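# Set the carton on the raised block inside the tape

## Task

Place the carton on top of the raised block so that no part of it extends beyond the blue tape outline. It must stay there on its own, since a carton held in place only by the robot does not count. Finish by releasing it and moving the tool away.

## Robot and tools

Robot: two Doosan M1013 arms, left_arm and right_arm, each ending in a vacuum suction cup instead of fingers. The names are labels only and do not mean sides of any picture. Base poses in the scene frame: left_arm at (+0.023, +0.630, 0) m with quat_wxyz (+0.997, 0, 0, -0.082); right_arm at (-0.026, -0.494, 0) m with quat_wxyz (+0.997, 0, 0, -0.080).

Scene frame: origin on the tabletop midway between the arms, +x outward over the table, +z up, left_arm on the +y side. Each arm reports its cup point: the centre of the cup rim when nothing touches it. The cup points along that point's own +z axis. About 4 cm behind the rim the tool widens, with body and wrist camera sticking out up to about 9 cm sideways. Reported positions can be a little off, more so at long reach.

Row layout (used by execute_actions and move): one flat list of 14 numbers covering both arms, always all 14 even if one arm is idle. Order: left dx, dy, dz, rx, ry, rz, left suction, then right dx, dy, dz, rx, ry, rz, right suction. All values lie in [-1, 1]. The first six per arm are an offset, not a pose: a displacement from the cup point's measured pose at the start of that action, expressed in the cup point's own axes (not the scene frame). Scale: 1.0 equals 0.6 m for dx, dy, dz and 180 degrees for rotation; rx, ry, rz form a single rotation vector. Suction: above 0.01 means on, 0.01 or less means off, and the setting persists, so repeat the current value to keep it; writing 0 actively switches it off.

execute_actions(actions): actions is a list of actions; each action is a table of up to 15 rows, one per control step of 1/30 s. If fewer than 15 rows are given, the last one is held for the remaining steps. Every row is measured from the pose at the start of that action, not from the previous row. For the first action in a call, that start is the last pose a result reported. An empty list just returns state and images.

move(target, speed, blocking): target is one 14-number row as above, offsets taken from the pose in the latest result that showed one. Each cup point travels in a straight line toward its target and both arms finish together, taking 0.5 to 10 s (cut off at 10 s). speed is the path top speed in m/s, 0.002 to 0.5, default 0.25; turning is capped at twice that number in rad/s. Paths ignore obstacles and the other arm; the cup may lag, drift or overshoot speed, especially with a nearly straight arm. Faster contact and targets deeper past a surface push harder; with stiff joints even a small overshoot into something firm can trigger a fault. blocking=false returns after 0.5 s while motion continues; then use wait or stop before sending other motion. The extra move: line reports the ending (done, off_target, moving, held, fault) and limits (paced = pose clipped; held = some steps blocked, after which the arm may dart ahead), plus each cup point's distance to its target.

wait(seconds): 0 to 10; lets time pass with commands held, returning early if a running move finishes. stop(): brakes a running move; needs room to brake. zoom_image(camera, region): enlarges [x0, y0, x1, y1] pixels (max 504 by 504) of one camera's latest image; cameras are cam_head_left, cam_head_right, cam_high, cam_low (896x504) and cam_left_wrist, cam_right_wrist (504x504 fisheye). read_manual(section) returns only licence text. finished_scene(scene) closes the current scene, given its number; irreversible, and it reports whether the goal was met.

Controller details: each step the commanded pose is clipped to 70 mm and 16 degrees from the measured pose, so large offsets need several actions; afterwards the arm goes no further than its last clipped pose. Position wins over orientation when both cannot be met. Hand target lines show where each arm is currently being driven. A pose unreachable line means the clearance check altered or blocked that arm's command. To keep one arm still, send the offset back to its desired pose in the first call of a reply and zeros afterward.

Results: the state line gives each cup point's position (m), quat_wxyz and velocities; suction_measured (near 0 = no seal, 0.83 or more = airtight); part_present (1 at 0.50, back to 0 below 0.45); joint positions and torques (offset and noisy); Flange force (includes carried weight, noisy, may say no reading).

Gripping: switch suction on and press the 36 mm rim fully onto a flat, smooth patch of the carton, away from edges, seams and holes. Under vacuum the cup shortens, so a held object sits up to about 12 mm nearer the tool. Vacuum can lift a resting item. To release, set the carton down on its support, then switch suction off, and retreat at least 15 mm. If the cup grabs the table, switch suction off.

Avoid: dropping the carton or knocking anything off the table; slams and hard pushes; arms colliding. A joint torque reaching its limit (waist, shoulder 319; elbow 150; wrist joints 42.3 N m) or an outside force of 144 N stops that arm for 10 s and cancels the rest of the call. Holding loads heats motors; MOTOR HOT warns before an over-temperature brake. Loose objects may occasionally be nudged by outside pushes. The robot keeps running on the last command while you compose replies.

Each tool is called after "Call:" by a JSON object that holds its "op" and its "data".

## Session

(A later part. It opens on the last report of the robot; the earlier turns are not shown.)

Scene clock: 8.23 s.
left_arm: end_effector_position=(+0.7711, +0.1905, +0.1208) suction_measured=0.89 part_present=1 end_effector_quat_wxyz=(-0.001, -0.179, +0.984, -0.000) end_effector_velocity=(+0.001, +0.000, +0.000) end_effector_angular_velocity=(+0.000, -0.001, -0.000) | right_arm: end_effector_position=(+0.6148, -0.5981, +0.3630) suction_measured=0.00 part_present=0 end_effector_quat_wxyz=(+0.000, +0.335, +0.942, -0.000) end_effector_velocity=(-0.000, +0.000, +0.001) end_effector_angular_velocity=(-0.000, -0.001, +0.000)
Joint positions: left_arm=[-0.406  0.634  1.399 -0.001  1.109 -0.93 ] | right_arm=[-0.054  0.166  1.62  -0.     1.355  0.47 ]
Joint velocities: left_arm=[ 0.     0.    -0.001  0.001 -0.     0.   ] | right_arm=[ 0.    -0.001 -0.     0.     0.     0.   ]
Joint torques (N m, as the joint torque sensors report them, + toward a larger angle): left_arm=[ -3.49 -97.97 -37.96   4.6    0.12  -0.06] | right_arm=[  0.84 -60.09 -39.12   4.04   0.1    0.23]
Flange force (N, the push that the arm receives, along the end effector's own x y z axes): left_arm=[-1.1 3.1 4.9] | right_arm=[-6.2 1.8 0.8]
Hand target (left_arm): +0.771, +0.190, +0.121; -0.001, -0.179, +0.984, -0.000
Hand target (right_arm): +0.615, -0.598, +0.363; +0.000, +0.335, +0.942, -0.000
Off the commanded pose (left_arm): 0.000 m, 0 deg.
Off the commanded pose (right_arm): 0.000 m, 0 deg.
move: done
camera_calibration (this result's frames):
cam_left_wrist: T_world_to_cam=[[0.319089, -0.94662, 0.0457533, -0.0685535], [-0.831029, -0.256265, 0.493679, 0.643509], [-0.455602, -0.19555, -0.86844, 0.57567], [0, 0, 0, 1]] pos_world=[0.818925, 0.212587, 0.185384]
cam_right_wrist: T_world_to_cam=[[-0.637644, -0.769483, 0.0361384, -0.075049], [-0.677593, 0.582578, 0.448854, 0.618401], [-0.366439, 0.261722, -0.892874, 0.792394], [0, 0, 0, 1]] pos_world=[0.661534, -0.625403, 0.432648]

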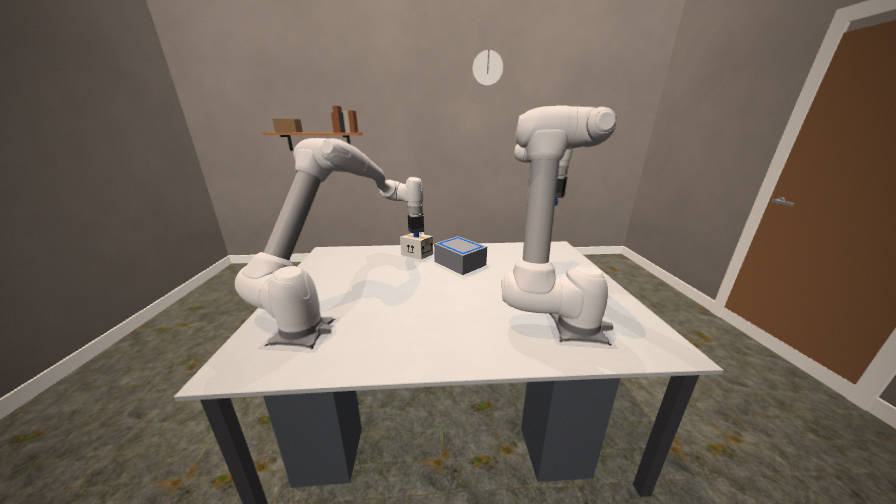

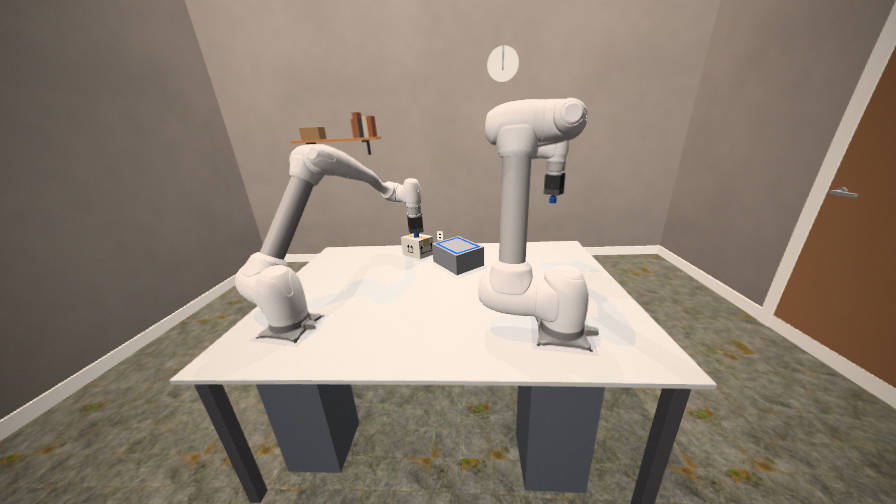

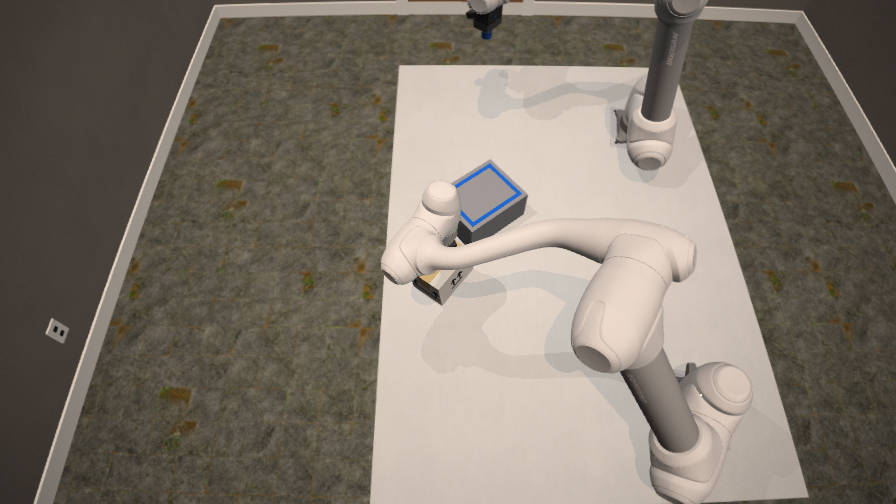

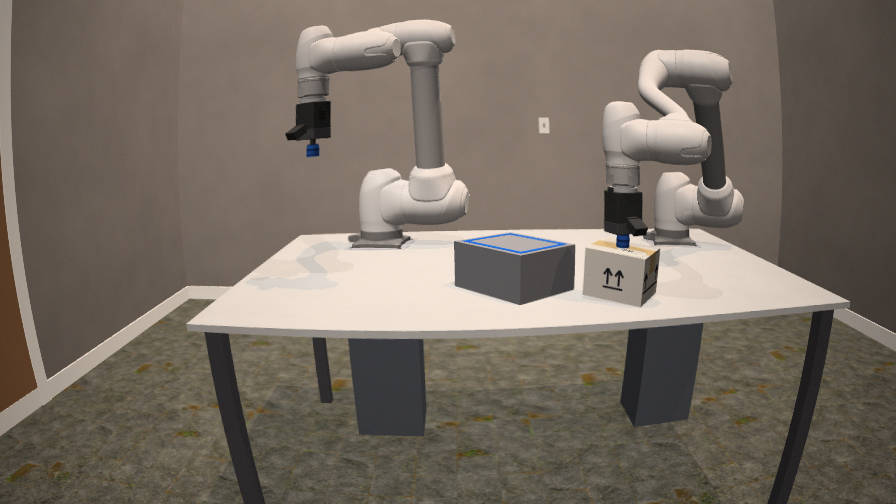

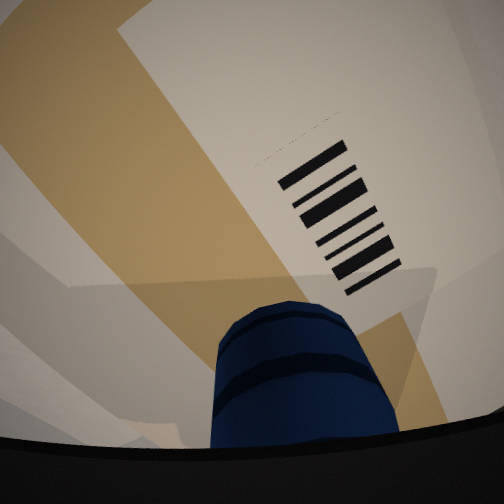

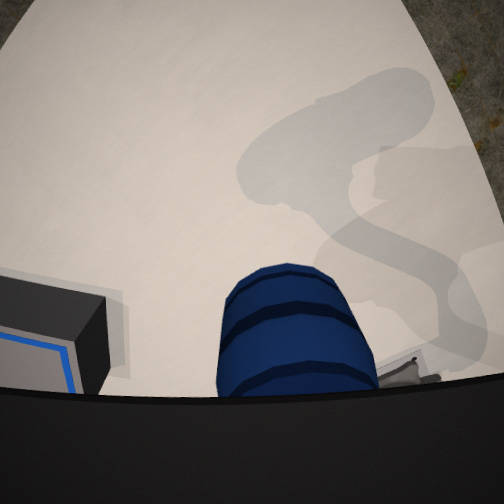

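Call:
{"op": "move", "data": {"target": [0,0,-0.26,0,0,0,1,0,0,0,0,0,0,0], "speed": 0.15}}

Call:
{"op": "move", "data": {"target": [0.398,-0.349,0,0,0,0.077,1,0,0,0,0,0,0,0], "speed": 0.2}}

Call:
{"op": "zoom_image", "data": {"camera": "cam_low", "region": [420, 130, 620, 310]}}

Call:
{"op": "zoom_image", "data": {"camera": "cam_high", "region": [400, 100, 560, 260]}}

Call:
{"op": "zoom_image", "data": {"camera": "cam_head_left", "region": [415, 190, 505, 280]}}

Scene clock: 10.67 s.
left_arm: end_effector_position=(+0.7710, +0.1904, +0.2766) suction_measured=1.00 part_present=1 end_effector_quat_wxyz=(-0.001, -0.179, +0.984, -0.000) end_effector_velocity=(-0.000, -0.000, +0.001) end_effector_angular_velocity=(+0.001, -0.000, -0.001) | right_arm: end_effector_position=(+0.6148, -0.5981, +0.3630) suction_measured=0.00 part_present=0 end_effector_quat_wxyz=(+0.000, +0.335, +0.942, -0.000) end_effector_velocity=(+0.000, +0.001, +0.001) end_effector_angular_velocity=(-0.000, -0.001, -0.000)
Joint positions: left_arm=[-0.406  0.547  1.246 -0.001  1.349 -0.93 ] | right_arm=[-0.054  0.166  1.62  -0.     1.355  0.47 ]
Joint velocities: left_arm=[-0.    -0.001 -0.001  0.001  0.002  0.   ] | right_arm=[ 0.001 -0.    -0.     0.     0.     0.001]
Joint torques (N m, as the joint torque sensors report them, + toward a larger angle): left_arm=[ -4.38 -94.72 -42.35   4.38   0.3   -0.27] | right_arm=[  0.74 -59.76 -39.65   4.07   0.22   0.11]
Flange force (N, the push that the arm receives, along the end effector's own x y z axes): left_arm=[-1.5 6.7 5.2] | right_arm=[-4.5 1.3 1.7]
Hand target (left_arm): +0.771, +0.191, +0.277; -0.001, -0.179, +0.984, -0.000
Hand target (right_arm): +0.615, -0.598, +0.363; +0.000, +0.335, +0.942, -0.000
Off the commanded pose (left_arm): 0.000 m, 0 deg.
Off the commanded pose (right_arm): 0.000 m, 0 deg.
move: done
camera_calibration (this result's frames):
cam_left_wrist: T_world_to_cam=[[0.318754, -0.946731, 0.0457924, -0.0754968], [-0.831073, -0.25593, 0.493779, 0.566423], [-0.455756, -0.195451, -0.868381, 0.71106], [0, 0, 0, 1]] pos_world=[0.818874, 0.212467, 0.341241]
cam_right_wrist: T_world_to_cam=[[-0.637644, -0.769483, 0.0361382, -0.0750488], [-0.677593, 0.582578, 0.448854, 0.618401], [-0.366439, 0.261722, -0.892874, 0.792394], [0, 0, 0, 1]] pos_world=[0.661534, -0.625403, 0.432648]

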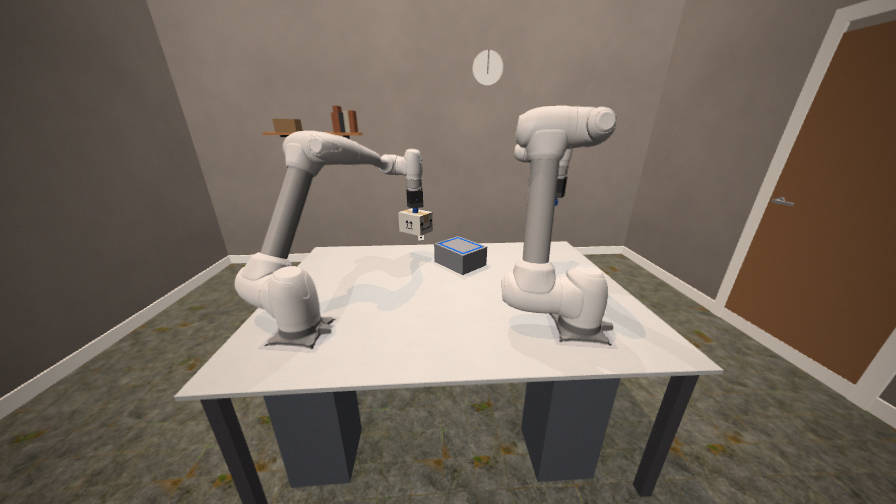

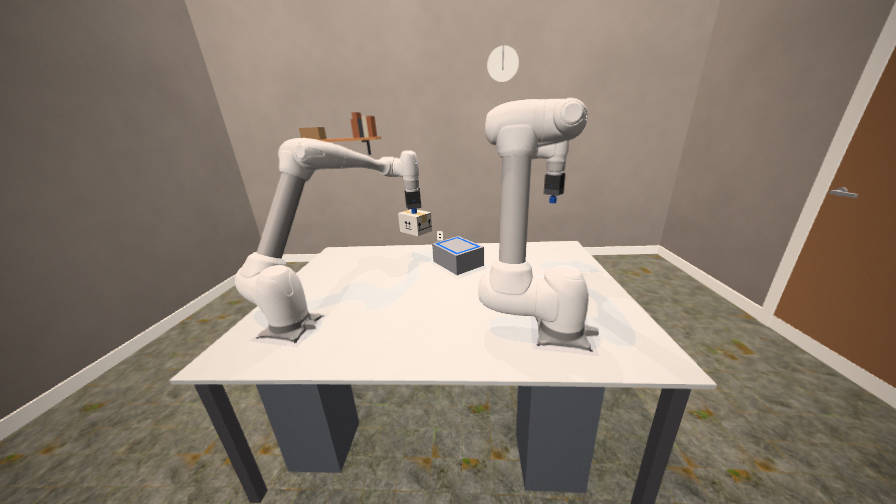

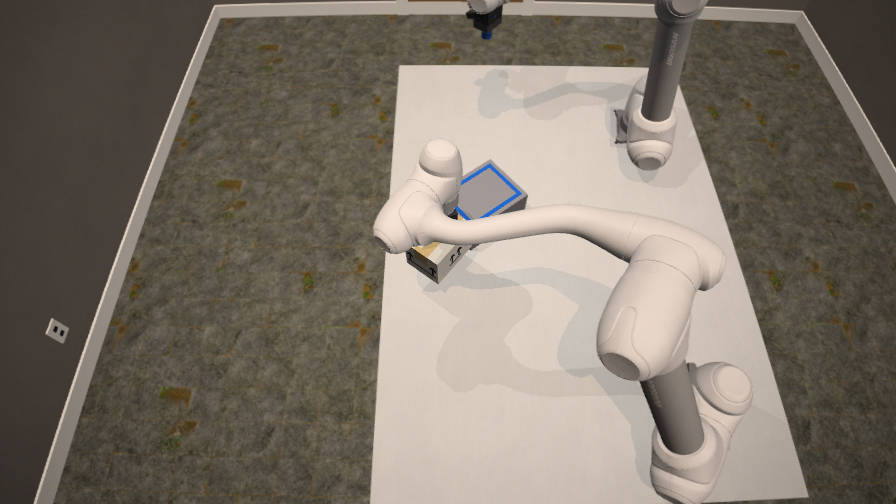

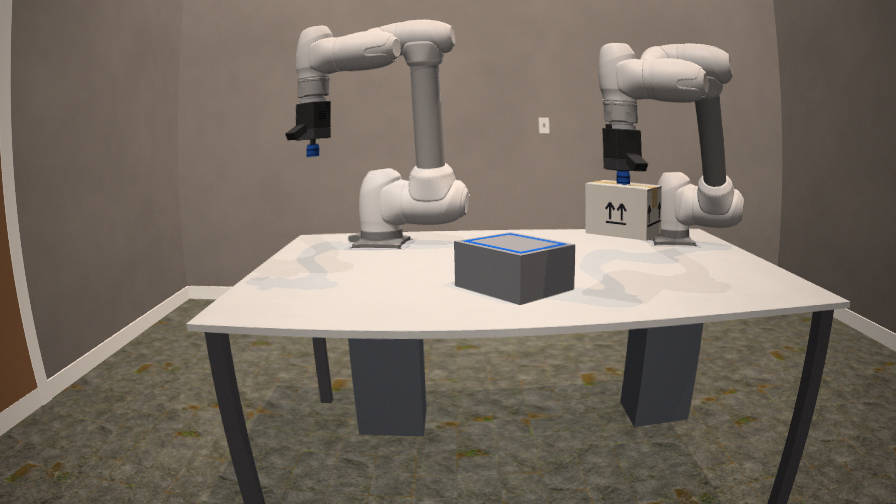

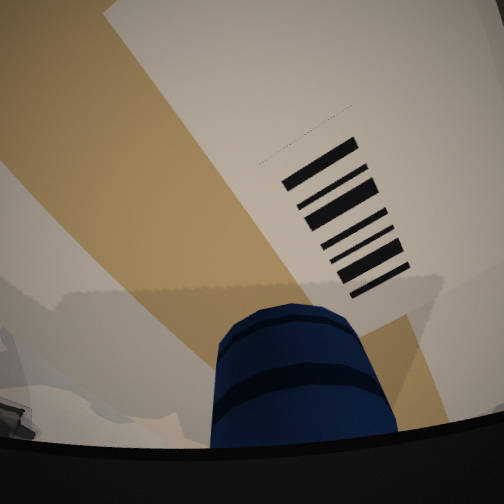

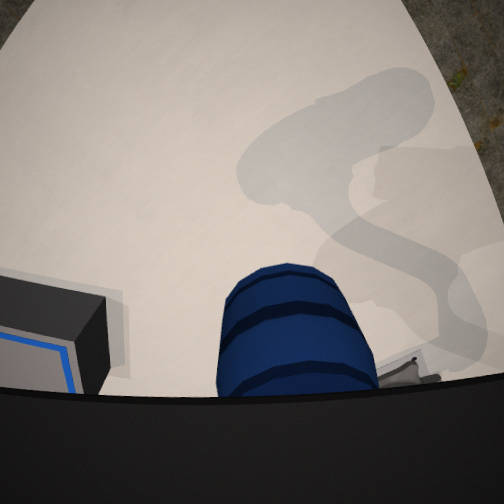

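Scene clock: 12.70 s.
left_arm: end_effector_position=(+0.6206, -0.0890, +0.2767) suction_measured=1.00 part_present=1 end_effector_quat_wxyz=(-0.001, -0.059, +0.998, -0.000) end_effector_velocity=(-0.001, -0.001, +0.000) end_effector_angular_velocity=(-0.000, +0.000, -0.002) | right_arm: end_effector_position=(+0.6148, -0.5981, +0.3630) suction_measured=0.00 part_present=0 end_effector_quat_wxyz=(+0.000, +0.335, +0.942, -0.000) end_effector_velocity=(-0.000, -0.000, +0.000) end_effector_angular_velocity=(-0.000, -0.001, -0.001)
Joint positions: left_arm=[-0.749  0.664  1.054 -0.002  1.424 -1.031] | right_arm=[-0.054  0.166  1.62  -0.     1.355  0.47 ]
Joint velocities: left_arm=[-0.001  0.001 -0.002 -0.     0.001  0.   ] | right_arm=[-0.    -0.001  0.001  0.    -0.001  0.001]
Joint torques (N m, as the joint torque sensors report them, + toward a larger angle): left_arm=[  -2.7  -109.89  -44.12    4.75   -0.01   -0.01] | right_arm=[  0.56 -60.06 -39.28   4.01   0.06   0.06]
Flange force (N, the push that the arm receives, along the end effector's own x y z axes): left_arm=[-2.5 2.0 7.1] | right_arm=[-5.8 2.0 1.0]
Hand target (left_arm): +0.621, -0.089, +0.277; -0.001, -0.059, +0.998, -0.000
Hand target (right_arm): +0.615, -0.598, +0.363; +0.000, +0.335, +0.942, -0.000
Off the commanded pose (left_arm): 0.001 m, 0 deg.
Off the commanded pose (right_arm): 0.000 m, 0 deg.
move: done
camera_calibration (this result's frames):
cam_left_wrist: T_world_to_cam=[[0.0826947, -0.995524, 0.0457524, -0.149927], [-0.8681, -0.0494102, 0.493924, 0.411199], [-0.489453, -0.0805626, -0.8683, 0.619065], [0, 0, 0, 1]] pos_world=[0.672363, -0.0790653, 0.341292]

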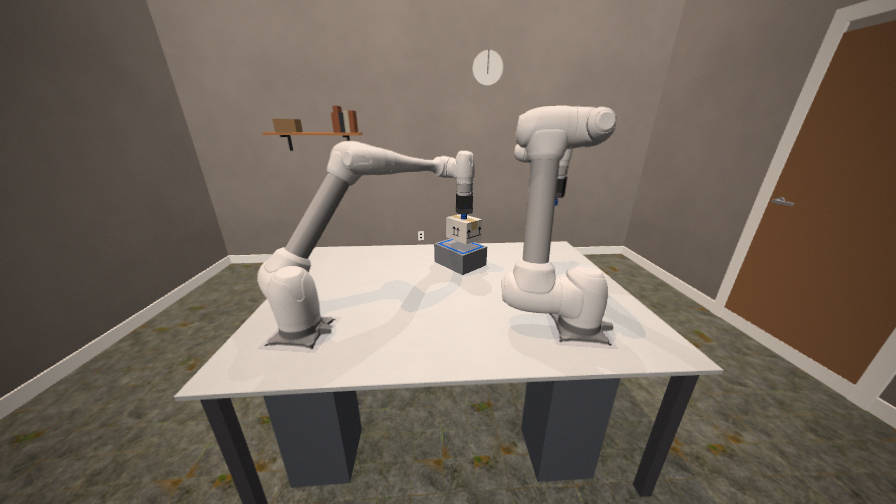

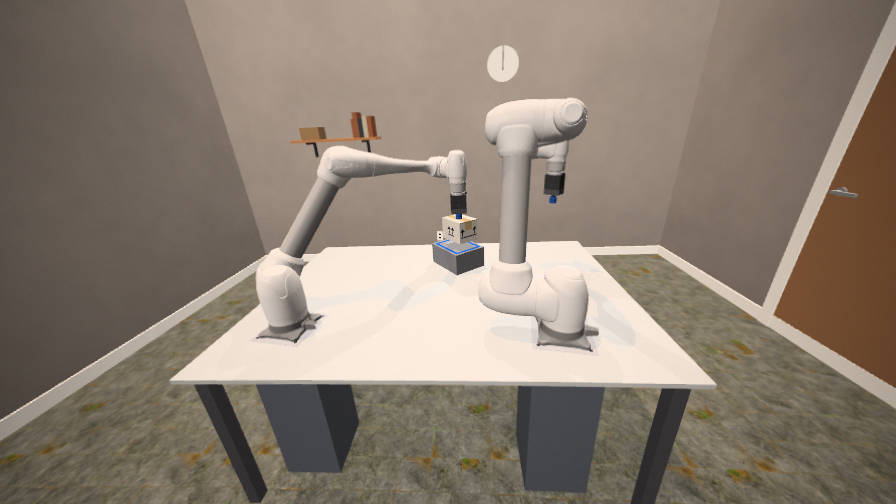

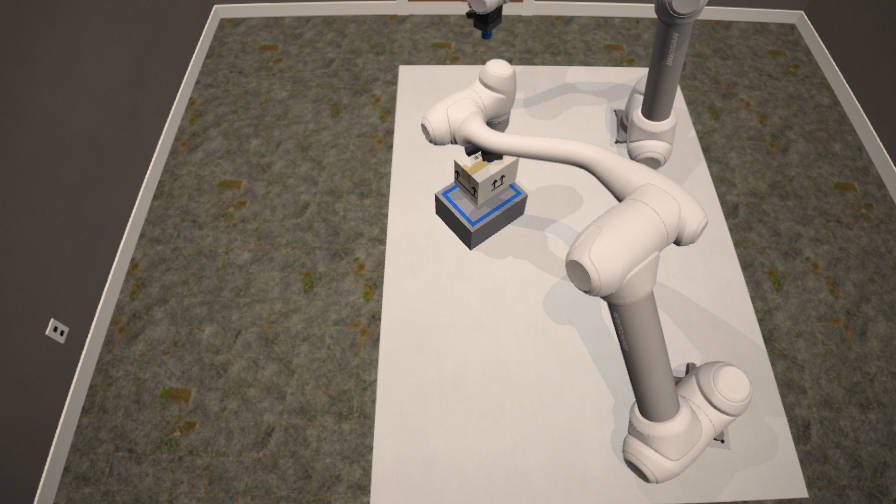

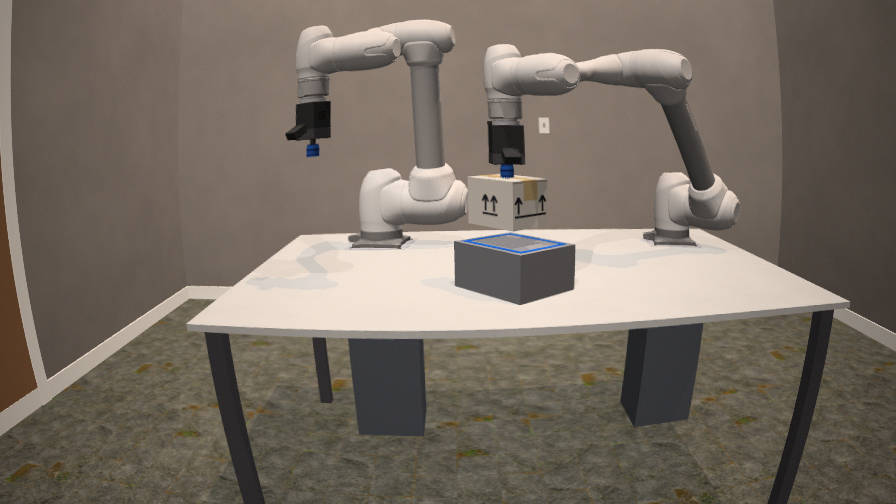

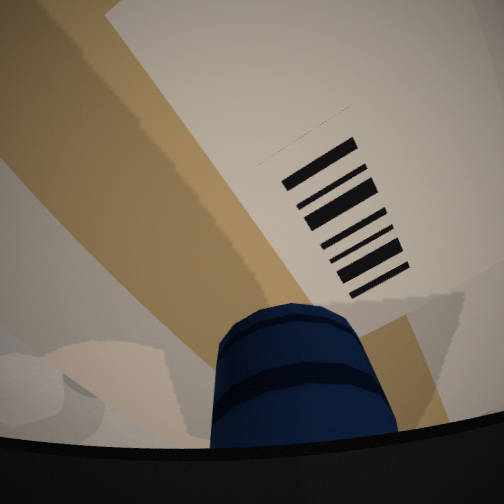

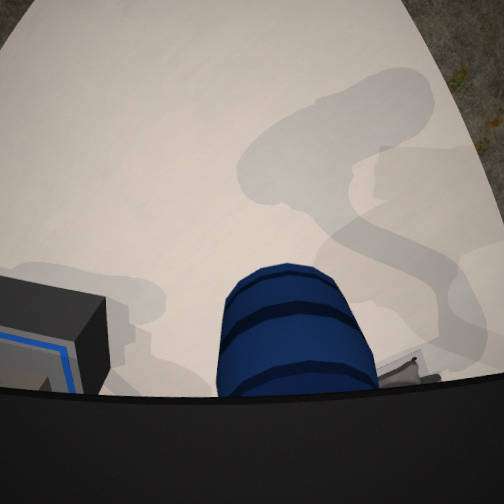

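Region (420, 130, 620, 310) of cam_low's 896x504 image, scaled by 2.520, with more detail than that image has; it fills the top 454 rows of this view, and the rest is white.

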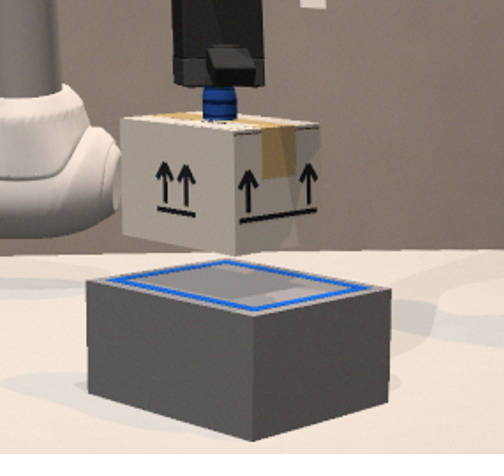

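Region (400, 100, 560, 260) of cam_high's 896x504 image, scaled by 3.150, with more detail than that image has.

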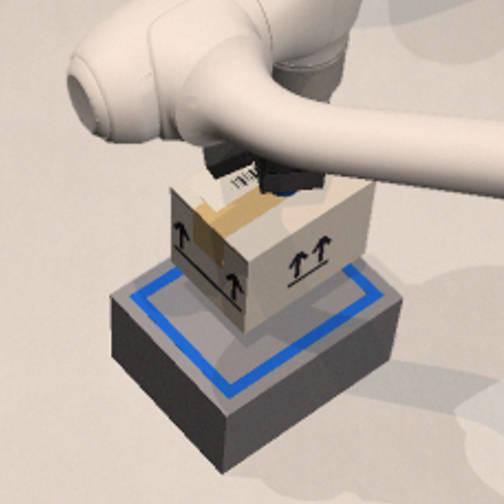

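Region (415, 190, 505, 280) of cam_head_left's 896x504 image, scaled by 5.600, with more detail than that image has.

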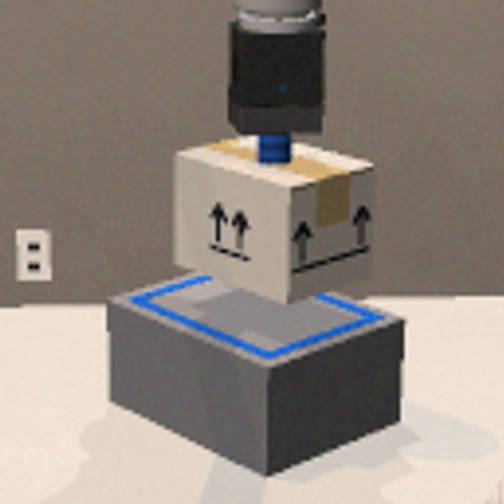

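Shift y +0.018, x +0.01; gap ≈ 4.5 cm.

Call:
{"op": "move", "data": {"target": [-0.02,0.028,0.066,0,0,0,1,0,0,0,0,0,0,0], "speed": 0.04}}

Call:
{"op": "zoom_image", "data": {"camera": "cam_low", "region": [420, 130, 620, 310]}}

Call:
{"op": "zoom_image", "data": {"camera": "cam_head_left", "region": [415, 190, 505, 280]}}

Scene clock: 15.17 s.
left_arm: end_effector_position=(+0.6306, -0.0710, +0.2371) suction_measured=1.00 part_present=1 end_effector_quat_wxyz=(-0.001, -0.059, +0.998, -0.000) end_effector_velocity=(+0.001, +0.001, -0.001) end_effector_angular_velocity=(+0.000, -0.000, -0.000) | right_arm: end_effector_position=(+0.6148, -0.5981, +0.3630) suction_measured=0.00 part_present=0 end_effector_quat_wxyz=(+0.000, +0.335, +0.942, -0.000) end_effector_velocity=(+0.001, -0.000, +0.001) end_effector_angular_velocity=(-0.000, -0.002, +0.000)
Joint positions: left_arm=[-0.729  0.664  1.126 -0.002  1.352 -1.011] | right_arm=[-0.054  0.166  1.62  -0.     1.355  0.47 ]
Joint velocities: left_arm=[ 0.001 -0.     0.002  0.    -0.001  0.002] | right_arm=[-0.     0.001 -0.003 -0.    -0.    -0.001]
Joint torques (N m, as the joint torque sensors report them, + toward a larger angle): left_arm=[  -3.12 -105.6   -42.22    4.9     0.05   -0.31] | right_arm=[  1.96 -60.91 -39.04   4.     0.08   0.11]
Flange force (N, the push that the arm receives, along the end effector's own x y z axes): left_arm=[-1.9 4.3 4.7] | right_arm=[-8.6 1.2 0.8]
Hand target (left_arm): +0.631, -0.071, +0.237; -0.001, -0.059, +0.998, -0.000
Hand target (right_arm): +0.615, -0.598, +0.363; +0.000, +0.335, +0.942, -0.000
Off the commanded pose (left_arm): 0.000 m, 0 deg.
Off the commanded pose (right_arm): 0.000 m, 0 deg.
move: done
camera_calibration (this result's frames):
cam_left_wrist: T_world_to_cam=[[0.0827877, -0.995515, 0.045792, -0.131053], [-0.868117, -0.0494751, 0.493888, 0.440274], [-0.489408, -0.0806406, -0.868319, 0.591044], [0, 0, 0, 1]] pos_world=[0.68232, -0.0610202, 0.301769]
cam_right_wrist: T_world_to_cam=[[-0.637644, -0.769483, 0.0361381, -0.0750486], [-0.677593, 0.582578, 0.448854, 0.618401], [-0.366439, 0.261722, -0.892874, 0.792394], [0, 0, 0, 1]] pos_world=[0.661534, -0.625403, 0.432648]

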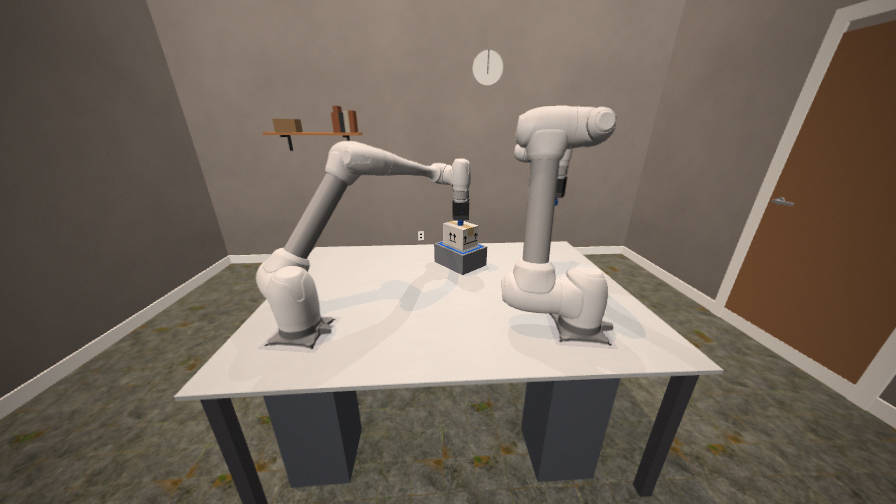

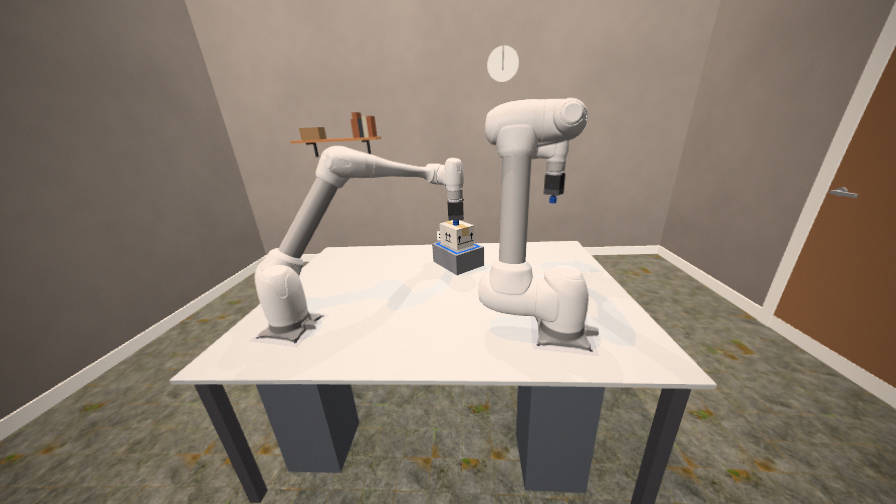

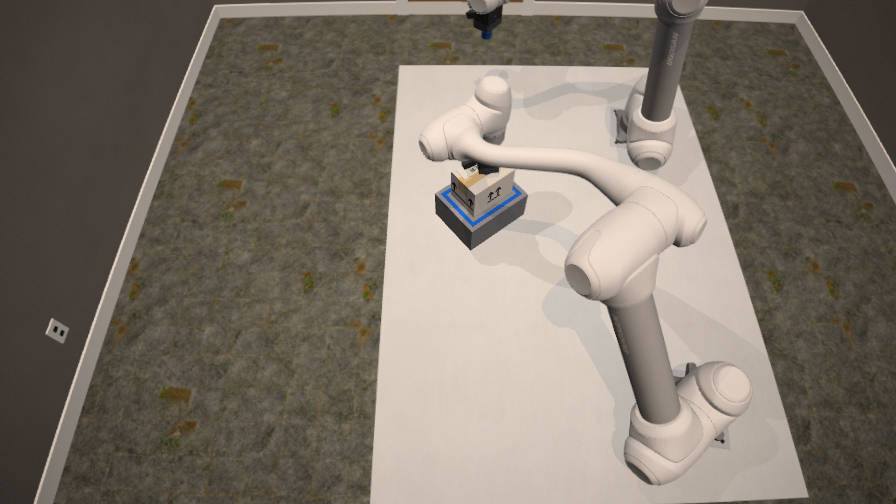

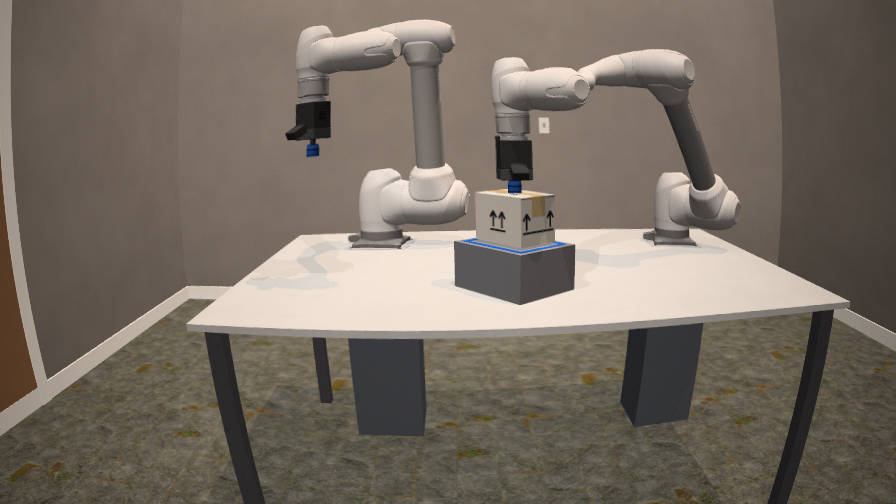

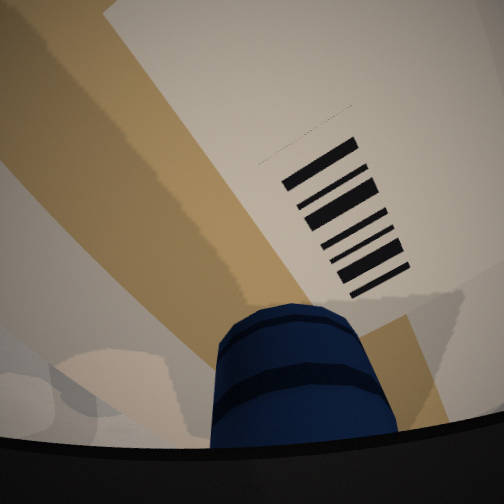

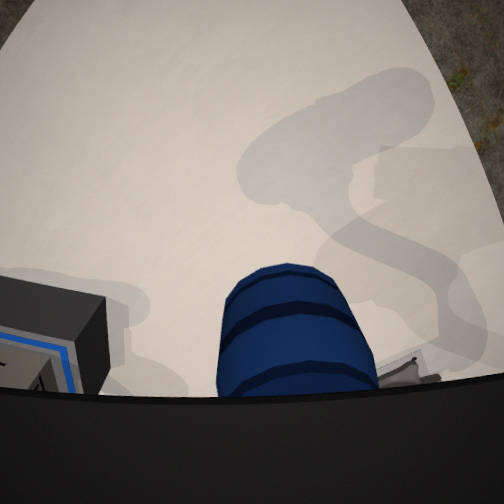

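Region (420, 130, 620, 310) of cam_low's 896x504 image, scaled by 2.520, with more detail than that image has; it fills the top 454 rows of this view, and the rest is white.

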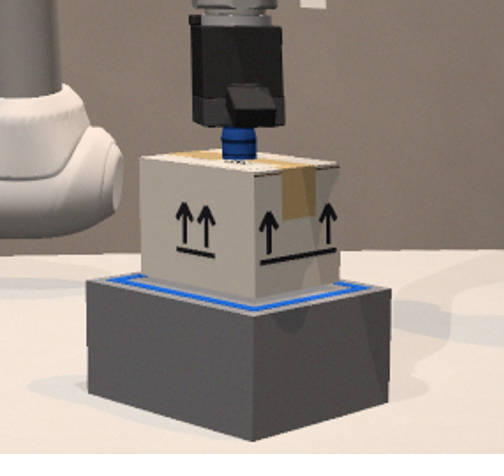

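Region (415, 190, 505, 280) of cam_head_left's 896x504 image, scaled by 5.600, with more detail than that image has.

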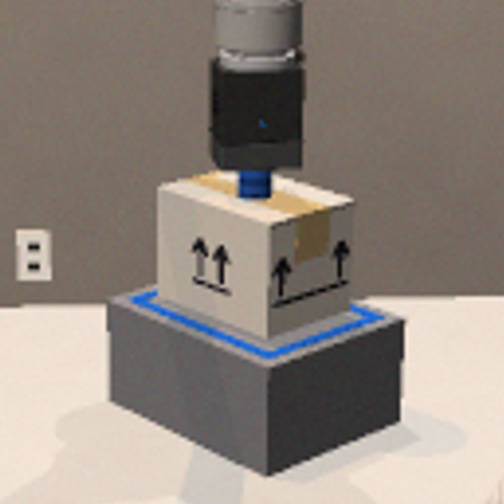

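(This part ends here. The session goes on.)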